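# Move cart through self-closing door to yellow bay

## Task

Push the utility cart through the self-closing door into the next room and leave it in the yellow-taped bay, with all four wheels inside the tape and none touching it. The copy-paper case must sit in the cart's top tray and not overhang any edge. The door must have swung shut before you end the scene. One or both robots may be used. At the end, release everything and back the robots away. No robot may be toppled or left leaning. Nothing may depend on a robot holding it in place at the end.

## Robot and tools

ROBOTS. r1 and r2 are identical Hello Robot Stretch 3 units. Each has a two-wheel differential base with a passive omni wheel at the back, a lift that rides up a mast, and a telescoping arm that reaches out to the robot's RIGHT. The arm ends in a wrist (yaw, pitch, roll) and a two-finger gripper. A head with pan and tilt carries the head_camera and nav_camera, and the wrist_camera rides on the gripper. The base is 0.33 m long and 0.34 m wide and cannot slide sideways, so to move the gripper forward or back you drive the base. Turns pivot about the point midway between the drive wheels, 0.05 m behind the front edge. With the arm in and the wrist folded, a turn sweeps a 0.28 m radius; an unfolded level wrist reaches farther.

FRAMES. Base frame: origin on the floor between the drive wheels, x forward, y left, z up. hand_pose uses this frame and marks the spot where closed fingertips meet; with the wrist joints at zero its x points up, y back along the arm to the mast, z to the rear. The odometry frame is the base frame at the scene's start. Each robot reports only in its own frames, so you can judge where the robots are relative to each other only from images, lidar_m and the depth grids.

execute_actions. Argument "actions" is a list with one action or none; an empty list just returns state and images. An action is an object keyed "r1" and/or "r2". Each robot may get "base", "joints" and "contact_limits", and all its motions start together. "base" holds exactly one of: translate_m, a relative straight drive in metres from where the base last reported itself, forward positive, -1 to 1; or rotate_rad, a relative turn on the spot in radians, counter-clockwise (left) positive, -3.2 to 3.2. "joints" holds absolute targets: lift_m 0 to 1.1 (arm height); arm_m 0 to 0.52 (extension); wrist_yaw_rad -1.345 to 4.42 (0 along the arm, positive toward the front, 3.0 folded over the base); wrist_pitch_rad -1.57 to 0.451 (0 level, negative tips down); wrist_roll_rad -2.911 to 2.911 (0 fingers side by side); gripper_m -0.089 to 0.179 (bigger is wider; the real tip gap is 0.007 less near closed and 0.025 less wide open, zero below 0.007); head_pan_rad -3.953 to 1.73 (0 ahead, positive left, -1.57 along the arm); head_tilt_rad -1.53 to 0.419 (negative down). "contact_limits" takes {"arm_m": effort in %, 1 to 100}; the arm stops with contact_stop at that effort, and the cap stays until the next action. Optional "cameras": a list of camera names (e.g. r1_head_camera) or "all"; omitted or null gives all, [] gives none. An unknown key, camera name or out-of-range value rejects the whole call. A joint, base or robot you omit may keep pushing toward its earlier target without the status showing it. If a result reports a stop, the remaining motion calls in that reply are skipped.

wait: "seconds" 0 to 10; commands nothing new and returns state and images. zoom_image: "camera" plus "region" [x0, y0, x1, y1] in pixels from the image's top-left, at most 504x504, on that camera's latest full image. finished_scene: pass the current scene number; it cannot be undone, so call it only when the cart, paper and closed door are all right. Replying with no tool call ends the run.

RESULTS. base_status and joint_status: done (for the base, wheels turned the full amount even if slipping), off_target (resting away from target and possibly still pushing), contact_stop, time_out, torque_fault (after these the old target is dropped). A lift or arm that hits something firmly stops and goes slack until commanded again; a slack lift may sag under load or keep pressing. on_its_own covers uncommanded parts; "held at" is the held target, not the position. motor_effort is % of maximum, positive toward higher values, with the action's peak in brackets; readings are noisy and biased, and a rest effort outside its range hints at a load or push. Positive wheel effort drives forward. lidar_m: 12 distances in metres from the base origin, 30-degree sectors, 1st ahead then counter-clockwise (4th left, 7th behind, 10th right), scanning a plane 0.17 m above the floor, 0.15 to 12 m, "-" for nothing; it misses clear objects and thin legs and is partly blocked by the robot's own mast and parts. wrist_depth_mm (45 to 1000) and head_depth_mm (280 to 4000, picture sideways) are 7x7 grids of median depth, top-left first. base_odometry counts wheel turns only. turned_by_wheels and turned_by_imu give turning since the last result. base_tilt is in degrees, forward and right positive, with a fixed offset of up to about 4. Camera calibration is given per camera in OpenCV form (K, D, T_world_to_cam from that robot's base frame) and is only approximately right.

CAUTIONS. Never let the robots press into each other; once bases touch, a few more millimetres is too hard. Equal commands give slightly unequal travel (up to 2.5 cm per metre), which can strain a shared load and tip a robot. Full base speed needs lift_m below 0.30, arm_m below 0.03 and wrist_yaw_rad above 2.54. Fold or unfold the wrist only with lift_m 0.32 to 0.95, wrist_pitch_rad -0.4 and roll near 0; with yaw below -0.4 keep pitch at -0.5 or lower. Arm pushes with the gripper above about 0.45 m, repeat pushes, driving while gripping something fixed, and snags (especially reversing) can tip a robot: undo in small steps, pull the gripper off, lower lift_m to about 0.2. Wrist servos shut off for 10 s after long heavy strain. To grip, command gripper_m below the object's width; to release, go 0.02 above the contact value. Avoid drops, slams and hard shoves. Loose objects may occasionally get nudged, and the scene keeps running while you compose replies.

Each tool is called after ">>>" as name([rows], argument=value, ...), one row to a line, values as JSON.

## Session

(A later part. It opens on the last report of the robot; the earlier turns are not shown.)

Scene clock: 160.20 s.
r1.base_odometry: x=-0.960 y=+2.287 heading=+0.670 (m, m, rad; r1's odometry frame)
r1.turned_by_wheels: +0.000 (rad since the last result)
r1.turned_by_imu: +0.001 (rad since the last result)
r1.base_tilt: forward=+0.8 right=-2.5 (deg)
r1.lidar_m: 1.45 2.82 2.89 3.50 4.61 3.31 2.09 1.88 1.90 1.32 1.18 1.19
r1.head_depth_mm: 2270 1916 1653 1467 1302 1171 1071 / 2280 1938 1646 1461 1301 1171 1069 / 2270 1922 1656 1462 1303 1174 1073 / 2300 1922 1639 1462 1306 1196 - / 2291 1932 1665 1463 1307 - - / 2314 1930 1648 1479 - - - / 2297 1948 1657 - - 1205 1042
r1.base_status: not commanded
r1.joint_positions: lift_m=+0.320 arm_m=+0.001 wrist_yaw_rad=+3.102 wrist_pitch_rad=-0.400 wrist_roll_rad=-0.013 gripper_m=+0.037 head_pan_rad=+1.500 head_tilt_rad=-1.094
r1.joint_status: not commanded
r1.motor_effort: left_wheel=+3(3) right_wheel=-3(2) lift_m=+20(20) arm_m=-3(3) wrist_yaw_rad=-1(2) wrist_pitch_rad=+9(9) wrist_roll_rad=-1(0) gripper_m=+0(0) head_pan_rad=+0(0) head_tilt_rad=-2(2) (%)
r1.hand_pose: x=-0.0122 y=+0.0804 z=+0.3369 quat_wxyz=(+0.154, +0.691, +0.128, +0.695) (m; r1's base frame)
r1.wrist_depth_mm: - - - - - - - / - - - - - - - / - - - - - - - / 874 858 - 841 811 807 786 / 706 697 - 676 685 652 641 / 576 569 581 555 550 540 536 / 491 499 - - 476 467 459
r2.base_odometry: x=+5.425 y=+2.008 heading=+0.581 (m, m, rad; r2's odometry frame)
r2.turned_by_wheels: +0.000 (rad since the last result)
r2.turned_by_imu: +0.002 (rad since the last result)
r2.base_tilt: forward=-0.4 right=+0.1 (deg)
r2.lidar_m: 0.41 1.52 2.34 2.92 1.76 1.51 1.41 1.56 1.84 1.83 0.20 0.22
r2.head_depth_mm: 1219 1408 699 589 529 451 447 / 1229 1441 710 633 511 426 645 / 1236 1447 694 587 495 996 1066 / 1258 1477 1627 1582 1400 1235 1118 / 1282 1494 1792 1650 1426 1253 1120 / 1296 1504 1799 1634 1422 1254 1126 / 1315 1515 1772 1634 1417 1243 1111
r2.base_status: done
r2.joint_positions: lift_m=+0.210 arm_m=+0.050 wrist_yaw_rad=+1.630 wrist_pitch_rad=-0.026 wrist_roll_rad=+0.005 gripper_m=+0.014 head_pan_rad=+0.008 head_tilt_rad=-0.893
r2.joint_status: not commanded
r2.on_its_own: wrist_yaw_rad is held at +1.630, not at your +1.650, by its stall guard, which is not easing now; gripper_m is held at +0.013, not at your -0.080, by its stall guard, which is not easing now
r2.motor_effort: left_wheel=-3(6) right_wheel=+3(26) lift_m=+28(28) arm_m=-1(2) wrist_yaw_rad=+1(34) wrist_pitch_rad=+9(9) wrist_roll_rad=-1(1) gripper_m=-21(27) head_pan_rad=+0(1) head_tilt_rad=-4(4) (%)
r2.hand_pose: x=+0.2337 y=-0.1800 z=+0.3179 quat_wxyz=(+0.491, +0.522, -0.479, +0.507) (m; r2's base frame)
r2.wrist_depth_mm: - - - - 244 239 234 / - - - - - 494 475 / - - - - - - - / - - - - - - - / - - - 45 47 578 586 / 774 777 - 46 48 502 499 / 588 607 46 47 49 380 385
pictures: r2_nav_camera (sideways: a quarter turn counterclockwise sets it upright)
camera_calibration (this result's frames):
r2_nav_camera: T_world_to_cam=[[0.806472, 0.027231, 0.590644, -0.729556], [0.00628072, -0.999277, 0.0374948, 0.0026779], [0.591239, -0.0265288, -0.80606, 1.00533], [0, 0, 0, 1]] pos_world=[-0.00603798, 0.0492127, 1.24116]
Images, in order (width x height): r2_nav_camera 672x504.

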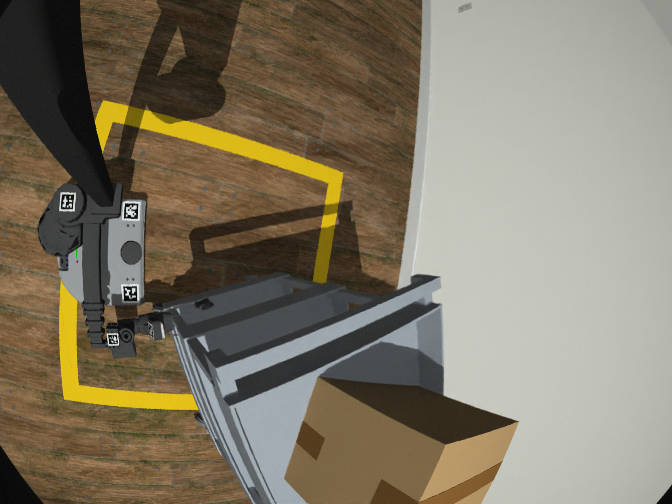

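>>> execute_actions([
  {"r2":{"base":{"translate_m":0.3}}},
], cameras=[])

>>> execute_actions([
  {"r2":{"base":{"rotate_rad":-1.75}}},
], cameras=["r2_nav_camera"])

>>> execute_actions([
  {"r2":{"base":{"translate_m":-0.36},"joints":{"gripper_m":-0.06}}},
], cameras=["r2_nav_camera"])

Scene clock: 169.87 s.
r1.base_odometry: x=-0.960 y=+2.287 heading=+0.670 (m, m, rad; r1's odometry frame)
r1.turned_by_wheels: +0.000 (rad since the last result)
r1.turned_by_imu: +0.001 (rad since the last result)
r1.base_tilt: forward=+0.9 right=-2.4 (deg)
r1.lidar_m: 1.45 2.81 2.88 3.49 4.61 3.31 2.09 1.88 1.90 1.32 1.17 1.19
r1.head_depth_mm: 2276 1906 1650 1460 1303 1180 1071 / 2277 1932 1658 1456 1301 1173 1077 / 2288 1927 1658 1462 1302 1175 1076 / 2288 1923 1661 1455 1310 1200 - / 2283 1917 1655 1452 1304 - - / 2278 1931 1658 1464 - - - / 2318 1934 1666 - - 1208 1048
r1.base_status: not commanded
r1.joint_positions: lift_m=+0.320 arm_m=+0.001 wrist_yaw_rad=+3.102 wrist_pitch_rad=-0.400 wrist_roll_rad=-0.013 gripper_m=+0.037 head_pan_rad=+1.500 head_tilt_rad=-1.094
r1.joint_status: not commanded
r1.motor_effort: left_wheel=+3(3) right_wheel=-2(2) lift_m=+20(20) arm_m=-3(3) wrist_yaw_rad=-2(1) wrist_pitch_rad=+9(9) wrist_roll_rad=-1(0) gripper_m=-1(1) head_pan_rad=+0(0) head_tilt_rad=-3(2) (%)
r1.hand_pose: x=-0.0122 y=+0.0804 z=+0.3369 quat_wxyz=(+0.154, +0.691, +0.128, +0.695) (m; r1's base frame)
r1.wrist_depth_mm: - - - - - - - / - - - - - - - / - - - - - - - / 897 864 - 834 836 801 785 / 699 691 - 668 678 651 630 / 579 565 584 554 555 549 535 / 491 499 - - 474 469 463
r2.base_odometry: x=+5.676 y=+2.173 heading=+0.580 (m, m, rad; r2's odometry frame)
r2.turned_by_wheels: +0.000 (rad since the last result)
r2.turned_by_imu: +0.001 (rad since the last result)
r2.base_tilt: forward=-0.4 right=+0.2 (deg)
r2.lidar_m: 1.09 1.19 1.85 2.87 2.15 1.82 1.71 1.88 1.88 0.38 0.21 0.25
r2.head_depth_mm: 953 1092 699 610 528 448 486 / 958 1115 682 582 496 696 663 / 965 1129 1341 1577 1436 1218 1112 / 980 1146 1356 1593 1438 1258 1124 / 992 1150 1397 1608 1421 1255 1116 / 1009 1177 1411 1612 1422 1251 1122 / 1022 1182 1439 1624 1407 1253 1119
r2.base_status: done
r2.joint_positions: lift_m=+0.210 arm_m=+0.050 wrist_yaw_rad=+1.611 wrist_pitch_rad=-0.026 wrist_roll_rad=+0.004 gripper_m=+0.014 head_pan_rad=+0.008 head_tilt_rad=-0.893
r2.joint_status: not commanded
r2.on_its_own: wrist_yaw_rad is held at +1.630, not at your +1.650, by its stall guard, which is not easing now; gripper_m is held at +0.013, not at your -0.080, by its stall guard, which is not easing now; wrist_yaw_rad is at rest, and its effort (+23) is outside its rest range (-12 to +12)
r2.motor_effort: left_wheel=-9(10) right_wheel=+12(18) lift_m=+28(28) arm_m=-1(0) wrist_yaw_rad=+23(31) wrist_pitch_rad=+9(9) wrist_roll_rad=-1(1) gripper_m=-21(21) head_pan_rad=+0(0) head_tilt_rad=-4(4) (%)
r2.hand_pose: x=+0.2340 y=-0.1849 z=+0.3179 quat_wxyz=(+0.496, +0.517, -0.484, +0.502) (m; r2's base frame)
r2.wrist_depth_mm: - - - - - 238 236 / - - - - - 854 819 / - - - - - 894 871 / - - - - 917 879 854 / - - - - 946 912 865 / 763 771 782 - - 473 464 / 593 593 46 - - 383 385
pictures: none
No camera images: the call's "cameras" was empty. Leave "cameras" out to get every camera's image.

Scene clock: 173.93 s.
r1.base_odometry: x=-0.960 y=+2.287 heading=+0.670 (m, m, rad; r1's odometry frame)
r1.turned_by_wheels: +0.000 (rad since the last result)
r1.turned_by_imu: +0.001 (rad since the last result)
r1.base_tilt: forward=+0.8 right=-2.4 (deg)
r1.lidar_m: 1.45 2.82 2.88 3.50 4.59 3.30 2.09 1.89 1.89 1.31 1.18 1.20
r1.head_depth_mm: 2312 1938 1690 1463 1295 1179 1066 / 2272 1926 1659 1455 1302 1178 1074 / 2293 1934 1656 1471 1304 1178 1075 / 2284 1937 1677 1455 1304 1195 - / 2308 1918 1665 1472 1312 - - / 2291 1911 1656 1459 - - - / 2298 1928 1661 - - 1201 1050
r1.base_status: not commanded
r1.joint_positions: lift_m=+0.320 arm_m=+0.001 wrist_yaw_rad=+3.102 wrist_pitch_rad=-0.400 wrist_roll_rad=-0.013 gripper_m=+0.037 head_pan_rad=+1.500 head_tilt_rad=-1.094
r1.joint_status: not commanded
r1.motor_effort: left_wheel=+4(3) right_wheel=-3(3) lift_m=+20(20) arm_m=-3(3) wrist_yaw_rad=-2(1) wrist_pitch_rad=+9(9) wrist_roll_rad=+0(1) gripper_m=-1(2) head_pan_rad=+0(0) head_tilt_rad=-2(3) (%)
r1.hand_pose: x=-0.0122 y=+0.0804 z=+0.3369 quat_wxyz=(+0.154, +0.691, +0.128, +0.695) (m; r1's base frame)
r1.wrist_depth_mm: - - - - - - - / - - - - - - - / - - - - - - - / 888 870 - 827 831 814 803 / 702 688 - 668 675 650 637 / 576 573 586 553 549 544 542 / 485 498 - - 471 463 460
r2.base_odometry: x=+5.676 y=+2.173 heading=-1.169 (m, m, rad; r2's odometry frame)
r2.turned_by_wheels: -1.750 (rad since the last result)
r2.turned_by_imu: -1.761 (rad since the last result)
r2.base_tilt: forward=-0.3 right=+0.2 (deg)
r2.lidar_m: - - 0.15 0.18 1.12 1.51 2.87 2.52 1.89 1.71 0.20 0.15
r2.head_depth_mm: 1755 2035 1990 1683 1426 465 441 / 1740 2023 1981 1663 529 481 449 / 1727 1915 1825 601 543 478 448 / 1717 1857 319 289 418 456 440 / 1703 389 317 - 297 392 426 / 1691 387 316 - 306 428 424 / 1684 384 314 - 317 450 423
r2.base_status: done
r2.joint_positions: lift_m=+0.210 arm_m=+0.050 wrist_yaw_rad=+1.653 wrist_pitch_rad=-0.016 wrist_roll_rad=+0.004 gripper_m=+0.013 head_pan_rad=+0.008 head_tilt_rad=-0.893
r2.joint_status: not commanded
r2.on_its_own: wrist_yaw_rad is held at +1.630, not at your +1.650, by its stall guard, which is not easing now; gripper_m is held at +0.013, not at your -0.080, by its stall guard, which is not easing now; wrist_yaw_rad is at rest, and its effort (-27) is outside its rest range (-12 to +12)
r2.motor_effort: left_wheel=+13(63) right_wheel=-7(25) lift_m=+28(27) arm_m=+0(1) wrist_yaw_rad=-27(38) wrist_pitch_rad=+6(9) wrist_roll_rad=-1(1) gripper_m=-20(25) head_pan_rad=-1(0) head_tilt_rad=-4(4) (%)
r2.hand_pose: x=+0.2336 y=-0.1740 z=+0.3205 quat_wxyz=(+0.483, +0.525, -0.476, +0.515) (m; r2's base frame)
r2.wrist_depth_mm: 253 248 238 75 - - - / - 544 511 77 - - - / - - - 79 - - - / - - - 81 - - - / 598 620 661 83 - - - / 486 493 - 85 907 841 864 / 369 375 346 88 591 630 645
pictures: r2_nav_camera (sideways: a quarter turn counterclockwise sets it upright)
camera_calibration (this result's frames):
r2_nav_camera: T_world_to_cam=[[0.806597, 0.0272324, 0.590474, -0.729335], [0.00628903, -0.999277, 0.0374952, 0.00267731], [0.591069, -0.02653, -0.806185, 1.00549], [0, 0, 0, 1]] pos_world=[-0.0060508, 0.0492125, 1.24116]
Images, in order (width x height): r2_nav_camera 672x504.

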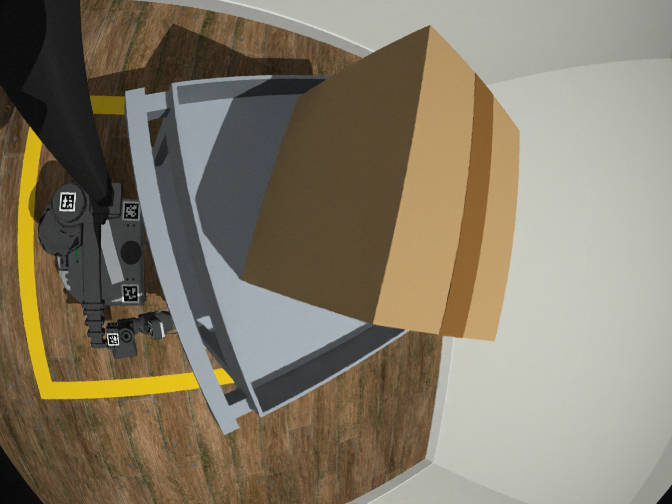

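Scene clock: 178.67 s.
r1.base_odometry: x=-0.960 y=+2.287 heading=+0.670 (m, m, rad; r1's odometry frame)
r1.turned_by_wheels: +0.000 (rad since the last result)
r1.turned_by_imu: +0.001 (rad since the last result)
r1.base_tilt: forward=+0.9 right=-2.6 (deg)
r1.lidar_m: 1.45 2.82 2.88 3.51 4.59 3.30 2.10 1.88 1.90 1.32 1.17 1.19
r1.head_depth_mm: 2266 1921 1664 1452 1304 1168 1071 / 2285 1931 1659 1463 1296 1175 1072 / 2287 1933 1648 1462 1300 1174 1076 / 2294 1921 1666 1465 1318 1194 - / 2288 1943 1651 1460 1307 - - / 2312 1926 1661 1459 - - - / 2267 1931 1646 - - 1208 1044
r1.base_status: not commanded
r1.joint_positions: lift_m=+0.320 arm_m=+0.001 wrist_yaw_rad=+3.102 wrist_pitch_rad=-0.400 wrist_roll_rad=-0.013 gripper_m=+0.037 head_pan_rad=+1.500 head_tilt_rad=-1.094
r1.joint_status: not commanded
r1.motor_effort: left_wheel=+3(3) right_wheel=-3(3) lift_m=+20(20) arm_m=-3(3) wrist_yaw_rad=-1(1) wrist_pitch_rad=+9(9) wrist_roll_rad=+0(0) gripper_m=-1(1) head_pan_rad=+0(0) head_tilt_rad=-2(2) (%)
r1.hand_pose: x=-0.0122 y=+0.0804 z=+0.3369 quat_wxyz=(+0.154, +0.691, +0.128, +0.695) (m; r1's base frame)
r1.wrist_depth_mm: - - - - - - - / - - - - - - - / - - - - - - - / 908 865 - 843 821 806 786 / 695 687 - 669 685 657 647 / 573 565 585 550 548 541 533 / 491 502 - - 468 468 460
r2.base_odometry: x=+5.535 y=+2.504 heading=-1.169 (m, m, rad; r2's odometry frame)
r2.turned_by_wheels: +0.000 (rad since the last result)
r2.turned_by_imu: -0.001 (rad since the last result)
r2.base_tilt: forward=-0.6 right=+0.0 (deg)
r2.lidar_m: 0.25 0.33 1.13 1.08 1.11 1.49 2.52 2.53 1.83 1.75 0.26 0.25
r2.head_depth_mm: 1997 399 419 587 547 436 1116 / 513 396 368 492 546 447 1082 / 510 394 364 443 533 505 1041 / 504 403 433 529 522 748 1090 / 502 441 541 611 493 836 1120 / 1917 573 671 622 510 1056 1120 / 2007 2222 1919 591 560 1252 1121
r2.base_status: done
r2.joint_positions: lift_m=+0.210 arm_m=+0.050 wrist_yaw_rad=+1.579 wrist_pitch_rad=-0.020 wrist_roll_rad=+0.004 gripper_m=-0.038 head_pan_rad=+0.008 head_tilt_rad=-0.893
r2.joint_status: gripper_m off_target (ended at -0.038, target -0.060)
r2.on_its_own: wrist_yaw_rad is held at +1.584, not at your +1.650, by its stall guard, which is not easing now; gripper_m is held at -0.039, not at your -0.060, by its stall guard, which is still easing
r2.motor_effort: left_wheel=+2(9) right_wheel=+4(26) lift_m=+27(28) arm_m=+1(1) wrist_yaw_rad=+6(35) wrist_pitch_rad=+7(7) wrist_roll_rad=-1(1) gripper_m=-28(98) head_pan_rad=+0(0) head_tilt_rad=-4(4) (%)
r2.hand_pose: x=+0.2343 y=-0.1930 z=+0.3195 quat_wxyz=(+0.502, +0.508, -0.494, +0.496) (m; r2's base frame)
r2.wrist_depth_mm: 258 252 248 102 234 - - / - - 533 104 475 - - / - - - 107 - - - / - - - 110 - - - / - 572 647 113 674 - - / 422 485 533 115 493 826 845 / 367 371 357 119 347 634 640
pictures: r2_nav_camera (sideways: a quarter turn counterclockwise sets it upright)
camera_calibration (this result's frames):
r2_nav_camera: T_world_to_cam=[[0.806595, 0.0272298, 0.590476, -0.729338], [0.00628584, -0.999277, 0.0374952, 0.00267733], [0.59107, -0.0265318, -0.806183, 1.00549], [0, 0, 0, 1]] pos_world=[-0.0060505, 0.0492126, 1.24116]
Images, in order (width x height): r2_nav_camera 672x504.

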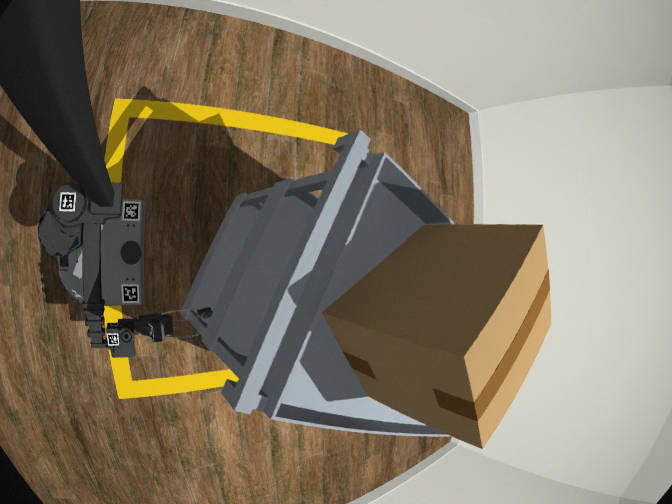

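>>> execute_actions([
  {"r2":{"base":{"rotate_rad":-0.6},"joints":{"gripper_m":-0.08}}},
], cameras=[])

>>> execute_actions([
  {"r2":{"base":{"translate_m":-0.4}}},
], cameras=["r2_nav_camera"])

Scene clock: 184.17 s.
r1.base_odometry: x=-0.960 y=+2.287 heading=+0.670 (m, m, rad; r1's odometry frame)
r1.turned_by_wheels: +0.000 (rad since the last result)
r1.turned_by_imu: +0.001 (rad since the last result)
r1.base_tilt: forward=+0.9 right=-2.5 (deg)
r1.lidar_m: 1.45 2.81 2.88 3.50 4.60 3.31 2.09 1.88 1.89 1.31 1.17 1.19
r1.head_depth_mm: 2290 1936 1657 1450 1298 1173 1066 / 2281 1912 1664 1449 1310 1175 1069 / 2288 1939 1663 1455 1300 1179 1079 / 2262 1906 1656 1453 1294 1190 - / 2310 1925 1651 1472 1295 - - / 2302 1915 1666 1467 - - - / 2284 1904 1668 - - 1210 1046
r1.base_status: not commanded
r1.joint_positions: lift_m=+0.320 arm_m=+0.001 wrist_yaw_rad=+3.102 wrist_pitch_rad=-0.400 wrist_roll_rad=-0.013 gripper_m=+0.037 head_pan_rad=+1.500 head_tilt_rad=-1.094
r1.joint_status: not commanded
r1.motor_effort: left_wheel=+3(3) right_wheel=-3(3) lift_m=+20(20) arm_m=-3(3) wrist_yaw_rad=-2(1) wrist_pitch_rad=+9(9) wrist_roll_rad=+0(0) gripper_m=-2(1) head_pan_rad=+0(0) head_tilt_rad=-2(2) (%)
r1.hand_pose: x=-0.0122 y=+0.0804 z=+0.3369 quat_wxyz=(+0.154, +0.691, +0.128, +0.695) (m; r1's base frame)
r1.wrist_depth_mm: - - - - - - - / - - - - - - - / - - - - - - - / 889 859 - 827 821 813 784 / 691 688 - 673 683 651 642 / 583 571 582 554 547 543 540 / 489 499 - - 473 466 460
r2.base_odometry: x=+5.535 y=+2.504 heading=-1.769 (m, m, rad; r2's odometry frame)
r2.turned_by_wheels: -0.600 (rad since the last result)
r2.turned_by_imu: -0.601 (rad since the last result)
r2.base_tilt: forward=-0.5 right=+0.1 (deg)
r2.lidar_m: 0.17 0.17 0.22 1.16 1.08 1.09 1.40 2.52 2.55 1.85 0.27 0.18
r2.head_depth_mm: 1853 2053 1988 1677 517 443 1111 / 2027 2175 1900 606 546 485 1084 / 2263 394 348 517 542 495 994 / 2561 392 319 314 434 485 920 / 2427 388 318 328 442 483 740 / 2187 386 316 357 496 475 730 / 2022 383 323 391 516 473 449
r2.base_status: done
r2.joint_positions: lift_m=+0.210 arm_m=+0.050 wrist_yaw_rad=+1.607 wrist_pitch_rad=-0.019 wrist_roll_rad=+0.004 gripper_m=-0.073 head_pan_rad=+0.008 head_tilt_rad=-0.893
r2.joint_status: gripper_m off_target (ended at -0.073, target -0.080)
r2.on_its_own: wrist_yaw_rad is held at +1.584, not at your +1.650, by its stall guard, which is not easing now; gripper_m is held at -0.076, not at your -0.080, by its stall guard, which is still easing; wrist_yaw_rad is at rest, and its effort (-25) is outside its rest range (-12 to +12)
r2.motor_effort: left_wheel=+9(23) right_wheel=-8(39) lift_m=+27(28) arm_m=+1(1) wrist_yaw_rad=-25(73) wrist_pitch_rad=+7(7) wrist_roll_rad=-1(1) gripper_m=-45(98) head_pan_rad=+0(0) head_tilt_rad=-4(4) (%)
r2.hand_pose: x=+0.2342 y=-0.1856 z=+0.3196 quat_wxyz=(+0.495, +0.515, -0.487, +0.503) (m; r2's base frame)
r2.wrist_depth_mm: 257 253 246 111 - - - / 628 561 536 113 - - - / - - - 116 - - - / - - - 119 - - - / 606 695 719 122 - - - / 476 490 507 125 815 820 853 / 366 369 357 129 598 633 627
pictures: none
No camera images: the call's "cameras" was empty. Leave "cameras" out to get every camera's image.

Scene clock: 189.37 s.
r1.base_odometry: x=-0.960 y=+2.287 heading=+0.670 (m, m, rad; r1's odometry frame)
r1.turned_by_wheels: +0.000 (rad since the last result)
r1.turned_by_imu: +0.001 (rad since the last result)
r1.base_tilt: forward=+0.9 right=-2.4 (deg)
r1.lidar_m: 1.45 2.81 2.88 3.48 4.60 3.31 2.09 1.88 1.90 1.32 1.18 1.20
r1.head_depth_mm: 2307 1931 1655 1463 1308 1178 1073 / 2287 1928 1657 1462 1303 1181 1071 / 2298 1922 1662 1454 1303 1183 1070 / 2280 1921 1660 1455 1303 1191 - / 2283 1937 1675 1461 1303 - - / 2286 1916 1668 1458 - - - / 2298 1938 1674 - - 1200 1048
r1.base_status: not commanded
r1.joint_positions: lift_m=+0.320 arm_m=+0.001 wrist_yaw_rad=+3.102 wrist_pitch_rad=-0.400 wrist_roll_rad=-0.013 gripper_m=+0.037 head_pan_rad=+1.500 head_tilt_rad=-1.094
r1.joint_status: not commanded
r1.motor_effort: left_wheel=+4(3) right_wheel=-3(3) lift_m=+20(20) arm_m=-3(3) wrist_yaw_rad=-1(1) wrist_pitch_rad=+9(9) wrist_roll_rad=-1(0) gripper_m=-1(1) head_pan_rad=+0(0) head_tilt_rad=-2(2) (%)
r1.hand_pose: x=-0.0122 y=+0.0804 z=+0.3369 quat_wxyz=(+0.154, +0.691, +0.128, +0.695) (m; r1's base frame)
r1.wrist_depth_mm: - - - - - - - / - - - - - - - / - - - - - - - / 885 871 - 836 832 809 793 / 696 689 - 666 683 652 635 / 578 577 583 558 554 545 529 / 490 497 - - 471 463 460
r2.base_odometry: x=+5.614 y=+2.896 heading=-1.769 (m, m, rad; r2's odometry frame)
r2.turned_by_wheels: +0.000 (rad since the last result)
r2.turned_by_imu: -0.001 (rad since the last result)
r2.base_tilt: forward=-0.2 right=+0.1 (deg)
r2.lidar_m: 0.30 0.47 1.34 0.91 0.85 0.85 1.09 2.20 2.23 2.11 0.27 0.27
r2.head_depth_mm: 516 398 414 544 548 428 1140 / 512 397 401 503 546 487 1091 / 510 437 485 556 494 796 1075 / 529 561 657 626 517 1056 1123 / 2753 2383 703 591 865 1194 1121 / 2649 2408 1951 574 1360 1249 1119 / 2445 2379 1930 1533 1410 1252 1119
r2.base_status: done
r2.joint_positions: lift_m=+0.210 arm_m=+0.050 wrist_yaw_rad=+1.549 wrist_pitch_rad=-0.019 wrist_roll_rad=+0.004 gripper_m=-0.046 head_pan_rad=+0.008 head_tilt_rad=-0.893
r2.joint_status: not commanded
r2.on_its_own: wrist_yaw_rad is held at +1.542, not at your +1.650, by its stall guard, which is not easing now; gripper_m is held at -0.045, not at your -0.080, by its stall guard, which is still easing
r2.motor_effort: left_wheel=+4(6) right_wheel=-7(30) lift_m=+28(28) arm_m=+1(1) wrist_yaw_rad=-8(29) wrist_pitch_rad=+7(7) wrist_roll_rad=-1(1) gripper_m=-3(46) head_pan_rad=+0(0) head_tilt_rad=-4(4) (%)
r2.hand_pose: x=+0.2343 y=-0.2005 z=+0.3198 quat_wxyz=(+0.509, +0.500, -0.501, +0.489) (m; r2's base frame)
r2.wrist_depth_mm: 279 252 244 111 232 259 - / - - 529 113 478 466 - / - - - 116 - - - / - - - 119 - - - / 930 552 617 122 699 638 - / 421 473 511 124 531 522 821 / 355 370 359 129 361 496 620
pictures: r2_nav_camera (sideways: a quarter turn counterclockwise sets it upright)
camera_calibration (this result's frames):
r2_nav_camera: T_world_to_cam=[[0.806595, 0.0272298, 0.590477, -0.729338], [0.00628573, -0.999277, 0.0374952, 0.00267733], [0.591071, -0.0265319, -0.806183, 1.00549], [0, 0, 0, 1]] pos_world=[-0.00605049, 0.0492126, 1.24116]
Images, in order (width x height): r2_nav_camera 672x504.

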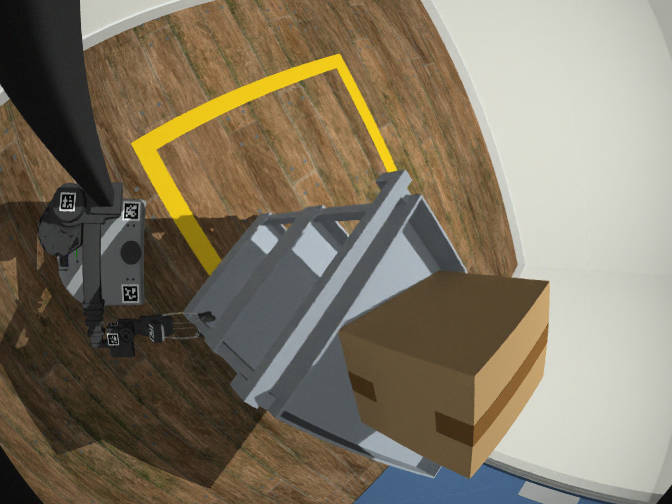

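>>> execute_actions([
  {"r2":{"base":{"rotate_rad":1.1},"joints":{"gripper_m":0.0}}},
], cameras=[])

>>> execute_actions([
  {"r2":{"base":{"translate_m":0.35},"joints":{"head_pan_rad":-0.9,"head_tilt_rad":-1.2}}},
], cameras=["r2_nav_camera"])

Scene clock: 204.30 s.
r1.base_odometry: x=-0.960 y=+2.287 heading=+0.670 (m, m, rad; r1's odometry frame)
r1.turned_by_wheels: +0.000 (rad since the last result)
r1.turned_by_imu: +0.001 (rad since the last result)
r1.base_tilt: forward=+0.8 right=-2.5 (deg)
r1.lidar_m: 1.45 2.82 2.88 3.49 4.61 3.29 2.09 1.88 1.90 1.32 1.18 1.20
r1.head_depth_mm: 2279 1911 1656 1459 1302 1178 1075 / 2273 1912 1666 1456 1303 1182 1074 / 2296 1907 1661 1457 1308 1180 1074 / 2268 1909 1662 1467 1303 1199 - / 2286 1927 1654 1451 1310 - - / 2318 1925 1654 1454 - - - / 2290 1928 1663 - - 1199 1047
r1.base_status: not commanded
r1.joint_positions: lift_m=+0.320 arm_m=+0.001 wrist_yaw_rad=+3.102 wrist_pitch_rad=-0.400 wrist_roll_rad=-0.013 gripper_m=+0.037 head_pan_rad=+1.500 head_tilt_rad=-1.094
r1.joint_status: not commanded
r1.motor_effort: left_wheel=+3(4) right_wheel=-3(3) lift_m=+20(20) arm_m=-3(3) wrist_yaw_rad=-2(1) wrist_pitch_rad=+9(9) wrist_roll_rad=-1(0) gripper_m=-1(1) head_pan_rad=+0(0) head_tilt_rad=-1(2) (%)
r1.hand_pose: x=-0.0122 y=+0.0804 z=+0.3369 quat_wxyz=(+0.154, +0.691, +0.128, +0.695) (m; r1's base frame)
r1.wrist_depth_mm: - - - - - - - / - - - - - - - / - - - - - - - / 881 871 - 843 815 792 791 / 704 690 - 677 683 652 635 / 574 568 582 555 552 543 536 / 494 500 - - 473 463 462
r2.base_odometry: x=+5.614 y=+2.896 heading=-0.669 (m, m, rad; r2's odometry frame)
r2.turned_by_wheels: +1.100 (rad since the last result)
r2.turned_by_imu: +1.105 (rad since the last result)
r2.base_tilt: forward=-0.5 right=+0.2 (deg)
r2.lidar_m: 1.27 0.89 0.85 0.87 1.14 2.19 2.25 2.08 1.98 0.35 0.29 0.30
r2.head_depth_mm: 2292 2455 1998 1681 499 633 751 / 2387 2439 1989 1674 1433 1272 983 / 2394 2428 1958 1664 1437 1269 1126 / 1893 2228 1977 1666 1433 1256 1121 / 1538 1752 1900 1653 1423 1251 1118 / 1315 1480 1665 1638 1428 1253 1113 / 1131 1237 1381 1513 1411 1252 1123
r2.base_status: done
r2.joint_positions: lift_m=+0.210 arm_m=+0.050 wrist_yaw_rad=+1.431 wrist_pitch_rad=-0.021 wrist_roll_rad=+0.004 gripper_m=+0.001 head_pan_rad=+0.008 head_tilt_rad=-0.893
r2.joint_status: all done
r2.on_its_own: wrist_yaw_rad is held at +1.472, not at your +1.650, by its stall guard, which is still easing
r2.motor_effort: left_wheel=-10(20) right_wheel=+6(33) lift_m=+27(27) arm_m=-2(2) wrist_yaw_rad=+47(87) wrist_pitch_rad=+7(7) wrist_roll_rad=-1(1) gripper_m=-18(73) head_pan_rad=-1(0) head_tilt_rad=-4(4) (%)
r2.hand_pose: x=+0.2318 y=-0.2310 z=+0.3191 quat_wxyz=(+0.538, +0.470, -0.529, +0.457) (m; r2's base frame)
r2.wrist_depth_mm: 886 - - 111 237 233 228 / 896 - - 114 - 455 - / 885 - - 118 - - - / 908 - - 121 - - - / 907 - - 123 - - - / 792 790 823 126 444 480 441 / 595 601 576 129 343 388 391
pictures: none
No camera images: the call's "cameras" was empty. Leave "cameras" out to get every camera's image.

Scene clock: 208.77 s.
r1.base_odometry: x=-0.960 y=+2.287 heading=+0.670 (m, m, rad; r1's odometry frame)
r1.turned_by_wheels: +0.000 (rad since the last result)
r1.turned_by_imu: +0.001 (rad since the last result)
r1.base_tilt: forward=+0.9 right=-2.5 (deg)
r1.lidar_m: 1.45 2.82 2.89 3.52 4.59 3.29 2.09 1.88 1.89 1.32 1.18 1.19
r1.head_depth_mm: 2291 1920 1665 1461 1307 1172 1070 / 2272 1910 1656 1460 1292 1178 1074 / 2299 1936 1659 1466 1310 1173 1072 / 2291 1930 1663 1458 1305 1199 - / 2279 1938 1670 1455 1297 - - / 2271 1930 1669 1448 - - - / 2313 1923 1662 - - 1202 1053
r1.base_status: not commanded
r1.joint_positions: lift_m=+0.320 arm_m=+0.001 wrist_yaw_rad=+3.102 wrist_pitch_rad=-0.400 wrist_roll_rad=-0.013 gripper_m=+0.037 head_pan_rad=+1.500 head_tilt_rad=-1.094
r1.joint_status: not commanded
r1.motor_effort: left_wheel=+3(3) right_wheel=-3(3) lift_m=+20(20) arm_m=-3(3) wrist_yaw_rad=-2(1) wrist_pitch_rad=+9(9) wrist_roll_rad=+0(1) gripper_m=+0(1) head_pan_rad=+0(0) head_tilt_rad=-2(2) (%)
r1.hand_pose: x=-0.0122 y=+0.0804 z=+0.3369 quat_wxyz=(+0.154, +0.691, +0.128, +0.695) (m; r1's base frame)
r1.wrist_depth_mm: - - - - - - - / - - - - - - - / - - - - - - - / 877 868 - 838 824 805 801 / 701 687 - 666 685 645 643 / 577 563 585 552 553 539 534 / 491 496 - - 470 465 459
r2.base_odometry: x=+5.888 y=+2.679 heading=-0.669 (m, m, rad; r2's odometry frame)
r2.turned_by_wheels: +0.000 (rad since the last result)
r2.turned_by_imu: +0.002 (rad since the last result)
r2.base_tilt: forward=-0.4 right=+0.1 (deg)
r2.lidar_m: 1.03 0.72 0.69 0.70 0.92 2.24 2.57 0.51 0.28 0.24 0.24 0.27
r2.head_depth_mm: 341 392 460 511 818 1192 1127 / 381 444 534 528 824 1198 1121 / 462 524 557 538 837 - - / 612 598 559 840 1149 - - / 1782 541 516 799 1260 1194 - / 1794 1608 500 1364 1270 1183 1102 / 1770 1607 1479 1366 1256 1184 1105
r2.base_status: done
r2.joint_positions: lift_m=+0.210 arm_m=+0.050 wrist_yaw_rad=+1.485 wrist_pitch_rad=-0.023 wrist_roll_rad=+0.004 gripper_m=+0.001 head_pan_rad=-0.893 head_tilt_rad=-1.186
r2.joint_status: all done
r2.on_its_own: wrist_yaw_rad is held at +1.472, not at your +1.650, by its stall guard, which is not easing now; wrist_yaw_rad is at rest, and its effort (-16) is outside its rest range (-12 to +12)
r2.motor_effort: left_wheel=-3(7) right_wheel=+7(26) lift_m=+28(27) arm_m=-2(2) wrist_yaw_rad=-16(47) wrist_pitch_rad=+8(8) wrist_roll_rad=-1(1) gripper_m=-15(18) head_pan_rad=-3(38) head_tilt_rad=-8(30) (%)
r2.hand_pose: x=+0.2333 y=-0.2170 z=+0.3188 quat_wxyz=(+0.526, +0.485, -0.516, +0.471) (m; r2's base frame)
r2.wrist_depth_mm: 726 900 - 108 - - - / 734 920 - 111 - - - / 745 905 - 113 - - - / 745 929 - 116 - - - / 747 947 - 119 - - - / 709 780 822 122 818 826 838 / 598 602 572 126 585 637 629
pictures: r2_nav_camera (sideways: a quarter turn counterclockwise sets it upright)
camera_calibration (this result's frames):
r2_nav_camera: T_world_to_cam=[[0.607079, -0.721568, 0.332858, -0.392554], [-0.772921, -0.633452, 0.0364866, 0.00875776], [0.184522, -0.279423, -0.942271, 1.1848], [0, 0, 0, 1]] pos_world=[0.0264575, 0.0533552, 1.24675]
Images, in order (width x height): r2_nav_camera 672x504.

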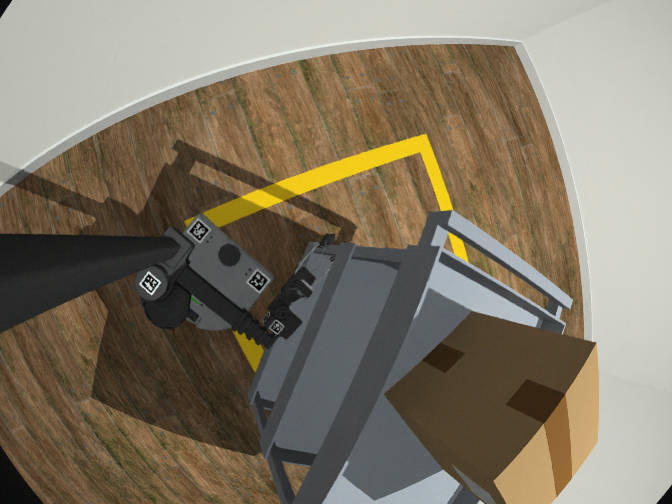

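>>> execute_actions([
  {"r2":{"base":{"rotate_rad":-0.4}}},
], cameras=[])

>>> execute_actions([
  {"r2":{"base":{"translate_m":0.42},"joints":{"head_pan_rad":-1.6}}},
], cameras=["r2_nav_camera","r2_wrist_camera"])

Scene clock: 213.33 s.
r1.base_odometry: x=-0.960 y=+2.287 heading=+0.670 (m, m, rad; r1's odometry frame)
r1.turned_by_wheels: +0.000 (rad since the last result)
r1.turned_by_imu: +0.001 (rad since the last result)
r1.base_tilt: forward=+0.9 right=-2.4 (deg)
r1.lidar_m: 1.45 2.81 2.88 3.52 4.60 3.30 2.10 1.88 1.89 1.32 1.17 1.19
r1.head_depth_mm: 2258 1930 1666 1454 1303 1178 1075 / 2284 1920 1666 1457 1308 1180 1071 / 2278 1927 1647 1462 1307 1178 1073 / 2304 1925 1648 1473 1301 1196 - / 2265 1923 1664 1464 1307 - - / 2299 1931 1666 1461 - - - / 2330 1922 1665 - - 1205 1043
r1.base_status: not commanded
r1.joint_positions: lift_m=+0.320 arm_m=+0.001 wrist_yaw_rad=+3.102 wrist_pitch_rad=-0.400 wrist_roll_rad=-0.013 gripper_m=+0.037 head_pan_rad=+1.500 head_tilt_rad=-1.094
r1.joint_status: not commanded
r1.motor_effort: left_wheel=+3(3) right_wheel=-3(3) lift_m=+20(20) arm_m=-3(3) wrist_yaw_rad=-1(1) wrist_pitch_rad=+9(9) wrist_roll_rad=+0(0) gripper_m=+0(2) head_pan_rad=+0(0) head_tilt_rad=-2(2) (%)
r1.hand_pose: x=-0.0122 y=+0.0804 z=+0.3369 quat_wxyz=(+0.154, +0.691, +0.128, +0.695) (m; r1's base frame)
r1.wrist_depth_mm: - - - - - - - / - - - - - - - / - - - - - - - / 887 861 - 833 825 794 788 / 704 691 - 671 687 652 635 / 576 568 587 554 550 541 536 / 487 496 - - 472 467 458
r2.base_odometry: x=+5.888 y=+2.679 heading=-1.069 (m, m, rad; r2's odometry frame)
r2.turned_by_wheels: -0.400 (rad since the last result)
r2.turned_by_imu: -0.399 (rad since the last result)
r2.base_tilt: forward=-0.4 right=+0.1 (deg)
r2.lidar_m: 2.09 0.91 0.70 0.69 0.73 1.05 2.51 2.65 0.59 0.33 0.28 0.28
r2.head_depth_mm: 394 473 565 901 1280 1209 1124 / 410 499 562 894 1278 1196 1116 / 429 526 560 877 1273 - - / 449 556 560 866 1164 - - / 658 599 556 860 1257 1190 - / 695 1583 490 1352 1263 1174 1104 / 1718 1588 1457 1353 1268 1177 1105
r2.base_status: done
r2.joint_positions: lift_m=+0.210 arm_m=+0.050 wrist_yaw_rad=+1.492 wrist_pitch_rad=-0.022 wrist_roll_rad=+0.004 gripper_m=+0.001 head_pan_rad=-0.893 head_tilt_rad=-1.186
r2.joint_status: not commanded
r2.on_its_own: wrist_yaw_rad is held at +1.472, not at your +1.650, by its stall guard, which is not easing now; wrist_yaw_rad is at rest, and its effort (-23) is outside its rest range (-12 to +12)
r2.motor_effort: left_wheel=+9(29) right_wheel=-13(28) lift_m=+27(28) arm_m=+4(3) wrist_yaw_rad=-23(100) wrist_pitch_rad=+7(8) wrist_roll_rad=-1(1) gripper_m=-13(24) head_pan_rad=-3(4) head_tilt_rad=-8(8) (%)
r2.hand_pose: x=+0.2335 y=-0.2147 z=+0.3190 quat_wxyz=(+0.524, +0.487, -0.515, +0.473) (m; r2's base frame)
r2.wrist_depth_mm: - - - 111 - 234 228 / - - - 114 - - - / - - - 117 - - - / - - - 120 - - - / - - - 123 - - - / 766 795 806 126 813 466 431 / 591 603 581 129 308 388 390
pictures: none
No camera images: the call's "cameras" was empty. Leave "cameras" out to get every camera's image.

Scene clock: 218.57 s.
r1.base_odometry: x=-0.960 y=+2.287 heading=+0.670 (m, m, rad; r1's odometry frame)
r1.turned_by_wheels: +0.000 (rad since the last result)
r1.turned_by_imu: +0.001 (rad since the last result)
r1.base_tilt: forward=+0.8 right=-2.5 (deg)
r1.lidar_m: 1.45 2.82 2.88 3.49 4.61 3.31 2.09 1.89 1.89 1.32 1.17 1.20
r1.head_depth_mm: 2284 1926 1663 1462 1299 1182 1074 / 2276 1937 1652 1465 1302 1179 1070 / 2280 1926 1662 1456 1302 1174 1071 / 2283 1925 1659 1459 1309 1192 - / 2285 1911 1659 1456 1316 - - / 2293 1937 1657 1465 - - - / 2294 1927 1654 - - 1201 1052
r1.base_status: not commanded
r1.joint_positions: lift_m=+0.320 arm_m=+0.001 wrist_yaw_rad=+3.102 wrist_pitch_rad=-0.400 wrist_roll_rad=-0.013 gripper_m=+0.037 head_pan_rad=+1.500 head_tilt_rad=-1.094
r1.joint_status: not commanded
r1.motor_effort: left_wheel=+3(3) right_wheel=-4(3) lift_m=+20(20) arm_m=-3(3) wrist_yaw_rad=-1(1) wrist_pitch_rad=+9(9) wrist_roll_rad=+0(0) gripper_m=-1(1) head_pan_rad=+0(0) head_tilt_rad=-2(3) (%)
r1.hand_pose: x=-0.0122 y=+0.0804 z=+0.3369 quat_wxyz=(+0.154, +0.691, +0.128, +0.695) (m; r1's base frame)
r1.wrist_depth_mm: - - - - - - - / - - - - - - - / - - - - - - - / 887 876 - 834 818 806 800 / 700 692 - 674 682 641 634 / 572 575 586 557 546 540 531 / 491 498 - - 473 464 461
r2.base_odometry: x=+6.090 y=+2.311 heading=-1.069 (m, m, rad; r2's odometry frame)
r2.turned_by_wheels: +0.000 (rad since the last result)
r2.turned_by_imu: +0.001 (rad since the last result)
r2.base_tilt: forward=-0.4 right=+0.1 (deg)
r2.lidar_m: 1.82 0.87 0.67 0.65 0.69 1.01 2.92 0.50 0.32 0.29 0.30 1.86
r2.head_depth_mm: 683 621 587 960 1297 1205 1136 / 679 619 576 904 1286 1218 - / 507 607 575 889 1267 - - / 373 469 545 872 1245 - - / 387 483 547 869 1232 1191 1109 / 404 511 555 847 1232 1184 1114 / 424 545 552 728 1254 1178 1106
r2.base_status: done
r2.joint_positions: lift_m=+0.210 arm_m=+0.050 wrist_yaw_rad=+1.166 wrist_pitch_rad=-0.022 wrist_roll_rad=+0.004 gripper_m=+0.001 head_pan_rad=-1.593 head_tilt_rad=-1.186
r2.joint_status: all done
r2.on_its_own: wrist_yaw_rad is held at +1.207, not at your +1.650, by its stall guard, which is still easing
r2.motor_effort: left_wheel=-5(17) right_wheel=+10(21) lift_m=+28(27) arm_m=-1(3) wrist_yaw_rad=+46(87) wrist_pitch_rad=+8(8) wrist_roll_rad=-1(1) gripper_m=-16(21) head_pan_rad=-3(34) head_tilt_rad=-8(7) (%)
r2.hand_pose: x=+0.2136 y=-0.2958 z=+0.3189 quat_wxyz=(+0.594, +0.397, -0.587, +0.382) (m; r2's base frame)
r2.wrist_depth_mm: - - - 108 - - 228 / - - - 111 - - - / - - - 114 - - - / - - - 118 - - - / - - - 121 - - - / 767 783 822 124 822 818 798 / 591 596 582 128 583 627 351
pictures: r2_nav_camera (sideways: a quarter turn counterclockwise sets it upright), r2_wrist_camera
camera_calibration (this result's frames):
r2_nav_camera: T_world_to_cam=[[-0.000680878, -0.943011, 0.33276, -0.388718], [-0.999242, 0.0135962, 0.0364857, 0.0101395], [-0.0389307, -0.332483, -0.942305, 1.18621], [0, 0, 0, 1]] pos_world=[0.0560472, 0.0276913, 1.24675]
r2_wrist_camera: T_world_to_cam=[[-0.401506, -0.915693, 0.0173017, -0.190583], [-0.136065, 0.0409577, -0.989853, 0.405573], [0.905693, -0.399786, -0.141038, -0.101621], [0, 0, 0, 1]] pos_world=[0.0707011, -0.231753, 0.390423]
Images, in order (width x height): r2_nav_camera 672x504, r2_wrist_camera 644x364.

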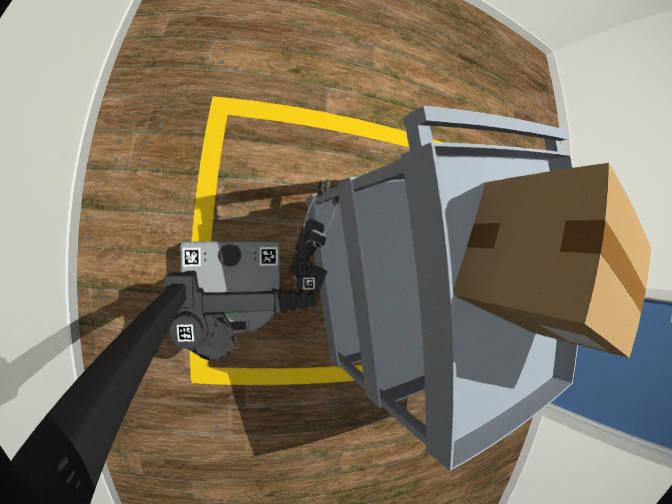

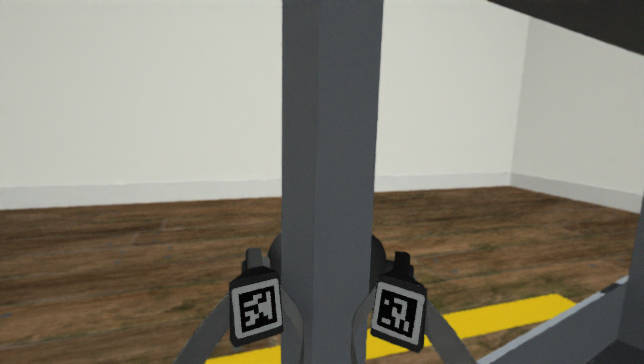

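>>> execute_actions([
  {"r2":{"base":{"rotate_rad":0.4},"joints":{"wrist_yaw_rad":1.1}}},
], cameras=[])

>>> execute_actions([
  {"r2":{"base":{"translate_m":0.1}}},
], cameras=[])

>>> execute_actions([
  {"r2":{"base":{"rotate_rad":-0.4},"joints":{"gripper_m":0.17,"arm_m":0,"wrist_yaw_rad":1.4}}},
], cameras=["r2_nav_camera"])

>>> execute_actions([
  {"r2":{"base":{"translate_m":-0.12}}},
], cameras=["r2_nav_camera"])

Scene clock: 224.57 s.
r1.base_odometry: x=-0.960 y=+2.287 heading=+0.670 (m, m, rad; r1's odometry frame)
r1.turned_by_wheels: +0.000 (rad since the last result)
r1.turned_by_imu: +0.001 (rad since the last result)
r1.base_tilt: forward=+0.9 right=-2.6 (deg)
r1.lidar_m: 1.45 2.82 2.88 3.49 4.61 3.30 2.09 1.89 1.89 1.32 1.17 1.19
r1.head_depth_mm: 2292 1922 1669 1444 1295 1172 1069 / 2284 1914 1656 1453 1299 1183 1072 / 2302 1925 1652 1461 1294 1173 1072 / 2282 1936 1677 1468 1301 1200 - / 2275 1915 1654 1462 1313 - - / 2280 1936 1656 1456 - - - / 2288 1926 1651 - - 1210 1043
r1.base_status: not commanded
r1.joint_positions: lift_m=+0.320 arm_m=+0.001 wrist_yaw_rad=+3.102 wrist_pitch_rad=-0.400 wrist_roll_rad=-0.013 gripper_m=+0.037 head_pan_rad=+1.500 head_tilt_rad=-1.094
r1.joint_status: not commanded
r1.motor_effort: left_wheel=+3(4) right_wheel=-2(3) lift_m=+20(20) arm_m=-3(3) wrist_yaw_rad=-2(1) wrist_pitch_rad=+9(9) wrist_roll_rad=+0(0) gripper_m=-1(1) head_pan_rad=+0(0) head_tilt_rad=-2(2) (%)
r1.hand_pose: x=-0.0122 y=+0.0804 z=+0.3369 quat_wxyz=(+0.154, +0.691, +0.128, +0.695) (m; r1's base frame)
r1.wrist_depth_mm: - - - - - - - / - - - - - - - / - - - - - - - / 889 878 - 826 820 799 807 / 703 687 - 670 684 646 640 / 569 568 583 557 553 542 534 / 493 500 - - 468 468 463
r2.base_odometry: x=+6.090 y=+2.311 heading=-0.669 (m, m, rad; r2's odometry frame)
r2.turned_by_wheels: +0.400 (rad since the last result)
r2.turned_by_imu: +0.397 (rad since the last result)
r2.base_tilt: forward=-0.5 right=+0.2 (deg)
r2.lidar_m: 0.99 0.69 0.65 0.67 0.89 2.13 2.98 0.25 0.22 0.22 0.25 1.81
r2.head_depth_mm: 374 575 567 526 830 1207 1129 / 306 428 559 527 836 1218 - / 290 343 496 531 827 - - / 299 368 482 531 827 - - / 334 426 544 833 1236 1189 1109 / 381 502 554 830 1229 1184 1110 / 547 580 552 695 1256 1175 1104
r2.base_status: done
r2.joint_positions: lift_m=+0.210 arm_m=+0.050 wrist_yaw_rad=+1.118 wrist_pitch_rad=-0.021 wrist_roll_rad=+0.004 gripper_m=+0.001 head_pan_rad=-1.593 head_tilt_rad=-1.186
r2.joint_status: all done
r2.on_its_own: wrist_yaw_rad is at rest, and its effort (-19) is outside its rest range (-12 to +12)
r2.motor_effort: left_wheel=+1(30) right_wheel=+0(44) lift_m=+28(28) arm_m=-1(3) wrist_yaw_rad=-19(100) wrist_pitch_rad=+7(8) wrist_roll_rad=-1(1) gripper_m=-16(28) head_pan_rad=-2(3) head_tilt_rad=-7(7) (%)
r2.hand_pose: x=+0.2085 y=-0.3071 z=+0.3191 quat_wxyz=(+0.603, +0.382, -0.596, +0.368) (m; r2's base frame)
r2.wrist_depth_mm: - - - 108 - - - / - - - 111 - - - / - - - 113 - - - / - - - 116 - - - / 940 - - 120 - - - / 774 774 837 122 811 818 842 / 591 611 577 126 591 620 634
pictures: none
No camera images: the call's "cameras" was empty. Leave "cameras" out to get every camera's image.

Scene clock: 226.57 s.
r1.base_odometry: x=-0.960 y=+2.287 heading=+0.670 (m, m, rad; r1's odometry frame)
r1.turned_by_wheels: +0.000 (rad since the last result)
r1.turned_by_imu: +0.000 (rad since the last result)
r1.base_tilt: forward=+0.9 right=-2.5 (deg)
r1.lidar_m: 1.45 2.82 2.89 3.50 4.60 3.31 2.09 1.89 1.89 1.32 1.17 1.20
r1.head_depth_mm: 2269 1927 1648 1460 1303 1186 1071 / 2241 1918 1648 1454 1300 1177 1065 / 2305 1935 1657 1464 1294 1180 1068 / 2299 1919 1667 1459 1312 1189 - / 2301 1943 1664 1456 1301 - - / 2280 1922 1660 1459 - - - / 2306 1904 1685 - - 1202 1047
r1.base_status: not commanded
r1.joint_positions: lift_m=+0.320 arm_m=+0.001 wrist_yaw_rad=+3.102 wrist_pitch_rad=-0.400 wrist_roll_rad=-0.013 gripper_m=+0.037 head_pan_rad=+1.500 head_tilt_rad=-1.094
r1.joint_status: not commanded
r1.motor_effort: left_wheel=+3(3) right_wheel=-3(3) lift_m=+20(20) arm_m=-3(3) wrist_yaw_rad=-1(2) wrist_pitch_rad=+9(9) wrist_roll_rad=+0(0) gripper_m=+0(1) head_pan_rad=+0(0) head_tilt_rad=-2(2) (%)
r1.hand_pose: x=-0.0122 y=+0.0804 z=+0.3369 quat_wxyz=(+0.154, +0.691, +0.128, +0.695) (m; r1's base frame)
r1.wrist_depth_mm: - - - - - - - / - - - - - - - / - - - - - - - / 886 859 - 854 818 807 787 / 702 691 - 669 684 653 635 / 579 569 583 551 556 543 531 / 496 503 - - 470 466 460
r2.base_odometry: x=+6.169 y=+2.249 heading=-0.670 (m, m, rad; r2's odometry frame)
r2.turned_by_wheels: -0.001 (rad since the last result)
r2.turned_by_imu: -0.001 (rad since the last result)
r2.base_tilt: forward=-0.3 right=+0.3 (deg)
r2.lidar_m: 0.91 0.64 0.61 0.63 0.82 1.98 0.38 0.23 0.21 0.21 0.25 1.73
r2.head_depth_mm: 331 483 569 524 811 1202 1127 / 295 384 551 522 827 1216 - / 289 331 459 525 821 - - / 302 372 485 529 824 - - / 344 439 545 535 1244 1185 1114 / 403 563 553 829 1232 1180 1106 / 578 576 552 733 1265 1183 1101
r2.base_status: done
r2.joint_positions: lift_m=+0.210 arm_m=+0.050 wrist_yaw_rad=+1.083 wrist_pitch_rad=-0.022 wrist_roll_rad=+0.004 gripper_m=+0.001 head_pan_rad=-1.593 head_tilt_rad=-1.186
r2.joint_status: not commanded
r2.on_its_own: right_wheel is at rest, and its effort (+20) is outside its rest range (-18 to +18); wrist_yaw_rad is at rest, and its effort (+19) is outside its rest range (-12 to +12)
r2.motor_effort: left_wheel=-15(18) right_wheel=+20(33) lift_m=+27(28) arm_m=-1(1) wrist_yaw_rad=+19(43) wrist_pitch_rad=+7(8) wrist_roll_rad=-1(1) gripper_m=-14(17) head_pan_rad=-2(2) head_tilt_rad=-7(7) (%)
r2.hand_pose: x=+0.2044 y=-0.3149 z=+0.3188 quat_wxyz=(+0.609, +0.372, -0.603, +0.357) (m; r2's base frame)
r2.wrist_depth_mm: - - - 107 - - - / - - - 110 - - - / - - - 112 - - - / - - - 116 - - - / 946 - - 118 - - - / 768 778 838 121 852 814 835 / 597 609 575 125 583 625 639
pictures: none
No camera images: the call's "cameras" was empty. Leave "cameras" out to get every camera's image.

Scene clock: 228.77 s.
r1.base_odometry: x=-0.960 y=+2.287 heading=+0.670 (m, m, rad; r1's odometry frame)
r1.turned_by_wheels: +0.000 (rad since the last result)
r1.turned_by_imu: +0.000 (rad since the last result)
r1.base_tilt: forward=+0.9 right=-2.5 (deg)
r1.lidar_m: 1.45 2.82 2.88 3.52 4.59 3.32 2.09 1.88 1.90 1.31 1.17 1.20
r1.head_depth_mm: 2272 1937 1653 1463 1302 1175 1070 / 2310 1911 1665 1461 1308 1176 1073 / 2255 1916 1664 1468 1302 1177 1074 / 2291 1917 1666 1461 1307 1194 - / 2264 1926 1671 1472 1305 - - / 2297 1926 1679 1461 - - - / 2311 1920 1651 - - 1207 1041
r1.base_status: not commanded
r1.joint_positions: lift_m=+0.320 arm_m=+0.001 wrist_yaw_rad=+3.102 wrist_pitch_rad=-0.400 wrist_roll_rad=-0.013 gripper_m=+0.037 head_pan_rad=+1.500 head_tilt_rad=-1.094
r1.joint_status: not commanded
r1.motor_effort: left_wheel=+3(3) right_wheel=-2(2) lift_m=+20(20) arm_m=-3(3) wrist_yaw_rad=-1(1) wrist_pitch_rad=+9(9) wrist_roll_rad=-1(1) gripper_m=+0(0) head_pan_rad=+0(0) head_tilt_rad=-2(2) (%)
r1.hand_pose: x=-0.0122 y=+0.0804 z=+0.3369 quat_wxyz=(+0.154, +0.691, +0.128, +0.695) (m; r1's base frame)
r1.wrist_depth_mm: - - - - - - - / - - - - - - - / - - - - - - - / 896 863 - 844 817 803 787 / 705 678 - 667 687 648 638 / 579 575 582 551 546 539 534 / 492 506 - - 474 465 460
r2.base_odometry: x=+6.169 y=+2.249 heading=-1.070 (m, m, rad; r2's odometry frame)
r2.turned_by_wheels: -0.400 (rad since the last result)
r2.turned_by_imu: -0.406 (rad since the last result)
r2.base_tilt: forward=-0.3 right=+0.1 (deg)
r2.lidar_m: 1.73 0.82 0.62 0.61 0.65 0.93 3.00 0.32 0.21 0.19 0.19 0.23
r2.head_depth_mm: 654 620 567 728 1284 1204 1131 / 671 619 564 539 1244 1217 - / 654 614 561 530 1108 - - / 384 496 553 522 819 - - / 291 339 434 512 815 1185 1110 / 285 307 409 509 812 1176 1108 / 285 322 446 510 802 1177 1104
r2.base_status: done
r2.joint_positions: lift_m=+0.210 arm_m=+0.000 wrist_yaw_rad=+1.398 wrist_pitch_rad=-0.022 wrist_roll_rad=+0.004 gripper_m=+0.170 head_pan_rad=-1.593 head_tilt_rad=-1.186
r2.joint_status: all done
r2.motor_effort: left_wheel=+4(10) right_wheel=-3(11) lift_m=+27(28) arm_m=-4(10) wrist_yaw_rad=+3(69) wrist_pitch_rad=+8(8) wrist_roll_rad=-1(1) gripper_m=+0(99) head_pan_rad=-3(4) head_tilt_rad=-7(8) (%)
r2.hand_pose: x=+0.2305 y=-0.1893 z=+0.3190 quat_wxyz=(+0.546, +0.462, -0.537, +0.448) (m; r2's base frame)
r2.wrist_depth_mm: - - - - - - 229 / - - - - - - - / - - - - - - - / - - - - - - - / - - - - - - - / 814 784 744 764 812 828 834 / - 600 584 581 622 276 322
pictures: r2_nav_camera (sideways: a quarter turn counterclockwise sets it upright)
camera_calibration (this result's frames):
r2_nav_camera: T_world_to_cam=[[-0.000860115, -0.943102, 0.332501, -0.38838], [-0.999239, 0.0137739, 0.0364832, 0.0101427], [-0.0389873, -0.332217, -0.942397, 1.18633], [0, 0, 0, 1]] pos_world=[0.0560527, 0.0276971, 1.24676]
Images, in order (width x height): r2_nav_camera 672x504.

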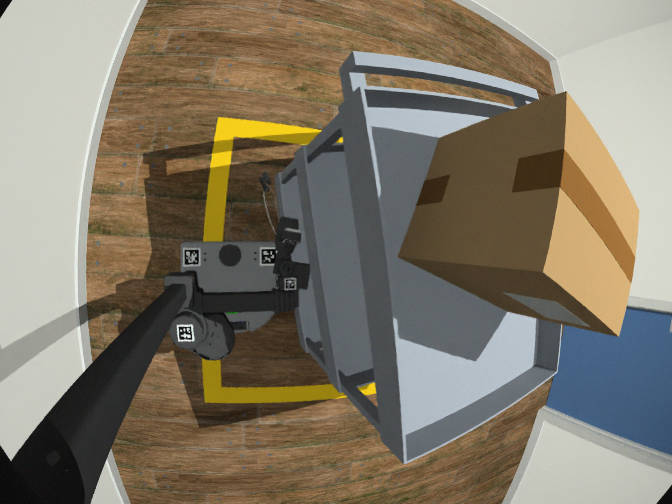

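Scene clock: 231.17 s.
r1.base_odometry: x=-0.960 y=+2.287 heading=+0.670 (m, m, rad; r1's odometry frame)
r1.turned_by_wheels: +0.000 (rad since the last result)
r1.turned_by_imu: +0.000 (rad since the last result)
r1.base_tilt: forward=+1.0 right=-2.5 (deg)
r1.lidar_m: 1.45 2.82 2.89 3.49 4.61 3.29 2.09 1.88 1.90 1.32 1.17 1.20
r1.head_depth_mm: 2279 1920 1656 1452 1296 1184 1070 / 2294 1929 1651 1466 1306 1177 1072 / 2267 1918 1649 1466 1303 1179 1071 / 2258 1912 1665 1468 1316 1189 - / 2282 1908 1654 1467 1302 - - / 2300 1937 1652 1454 - - - / 2281 1921 1660 - - 1208 1047
r1.base_status: not commanded
r1.joint_positions: lift_m=+0.320 arm_m=+0.001 wrist_yaw_rad=+3.102 wrist_pitch_rad=-0.400 wrist_roll_rad=-0.013 gripper_m=+0.037 head_pan_rad=+1.500 head_tilt_rad=-1.094
r1.joint_status: not commanded
r1.motor_effort: left_wheel=+3(3) right_wheel=-3(3) lift_m=+20(20) arm_m=-3(3) wrist_yaw_rad=-1(1) wrist_pitch_rad=+9(9) wrist_roll_rad=+0(0) gripper_m=+0(1) head_pan_rad=+0(0) head_tilt_rad=-2(2) (%)
r1.hand_pose: x=-0.0122 y=+0.0804 z=+0.3369 quat_wxyz=(+0.154, +0.691, +0.128, +0.695) (m; r1's base frame)
r1.wrist_depth_mm: - - - - - - - / - - - - - - - / - - - - - - - / 889 866 - 825 827 796 794 / 704 689 - 665 686 652 639 / 578 571 587 555 552 542 543 / 487 499 - - 471 465 460
r2.base_odometry: x=+6.111 y=+2.354 heading=-1.070 (m, m, rad; r2's odometry frame)
r2.turned_by_wheels: +0.000 (rad since the last result)
r2.turned_by_imu: +0.000 (rad since the last result)
r2.base_tilt: forward=-0.3 right=+0.2 (deg)
r2.lidar_m: 1.85 0.83 0.63 0.62 0.66 0.94 2.90 2.93 0.23 0.21 0.21 0.26
r2.head_depth_mm: 1836 1664 530 1367 1294 1203 1134 / 1783 593 562 644 1292 1216 - / 665 615 562 535 1139 - - / 663 610 560 531 829 - - / 641 601 557 526 821 1184 1115 / 450 517 547 518 821 1182 1110 / 372 417 473 501 809 1177 1105
r2.base_status: done
r2.joint_positions: lift_m=+0.210 arm_m=+0.000 wrist_yaw_rad=+1.398 wrist_pitch_rad=-0.022 wrist_roll_rad=+0.004 gripper_m=+0.170 head_pan_rad=-1.593 head_tilt_rad=-1.186
r2.joint_status: not commanded
r2.motor_effort: left_wheel=+5(6) right_wheel=-4(9) lift_m=+27(27) arm_m=-3(4) wrist_yaw_rad=+2(2) wrist_pitch_rad=+8(8) wrist_roll_rad=-1(1) gripper_m=+1(1) head_pan_rad=-2(2) head_tilt_rad=-8(8) (%)
r2.hand_pose: x=+0.2305 y=-0.1893 z=+0.3190 quat_wxyz=(+0.546, +0.462, -0.537, +0.448) (m; r2's base frame)
r2.wrist_depth_mm: - - - 243 239 232 227 / - - - - - - 403 / - - - - - - - / - - - - - - - / - - - - - - - / 828 761 786 361 391 417 436 / - 599 588 352 376 383 414
pictures: r2_nav_camera (sideways: a quarter turn counterclockwise sets it upright)
camera_calibration (this result's frames):
r2_nav_camera: T_world_to_cam=[[-0.000860116, -0.943102, 0.332501, -0.38838], [-0.999239, 0.0137739, 0.0364832, 0.0101427], [-0.0389873, -0.332217, -0.942397, 1.18633], [0, 0, 0, 1]] pos_world=[0.0560527, 0.0276971, 1.24676]
Images, in order (width x height): r2_nav_camera 672x504.

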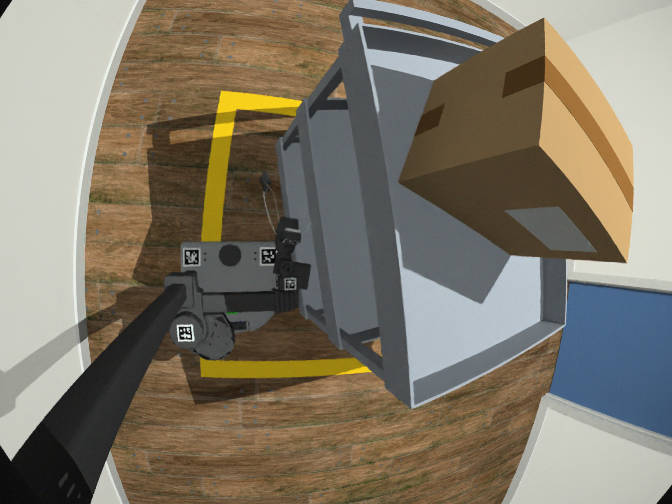

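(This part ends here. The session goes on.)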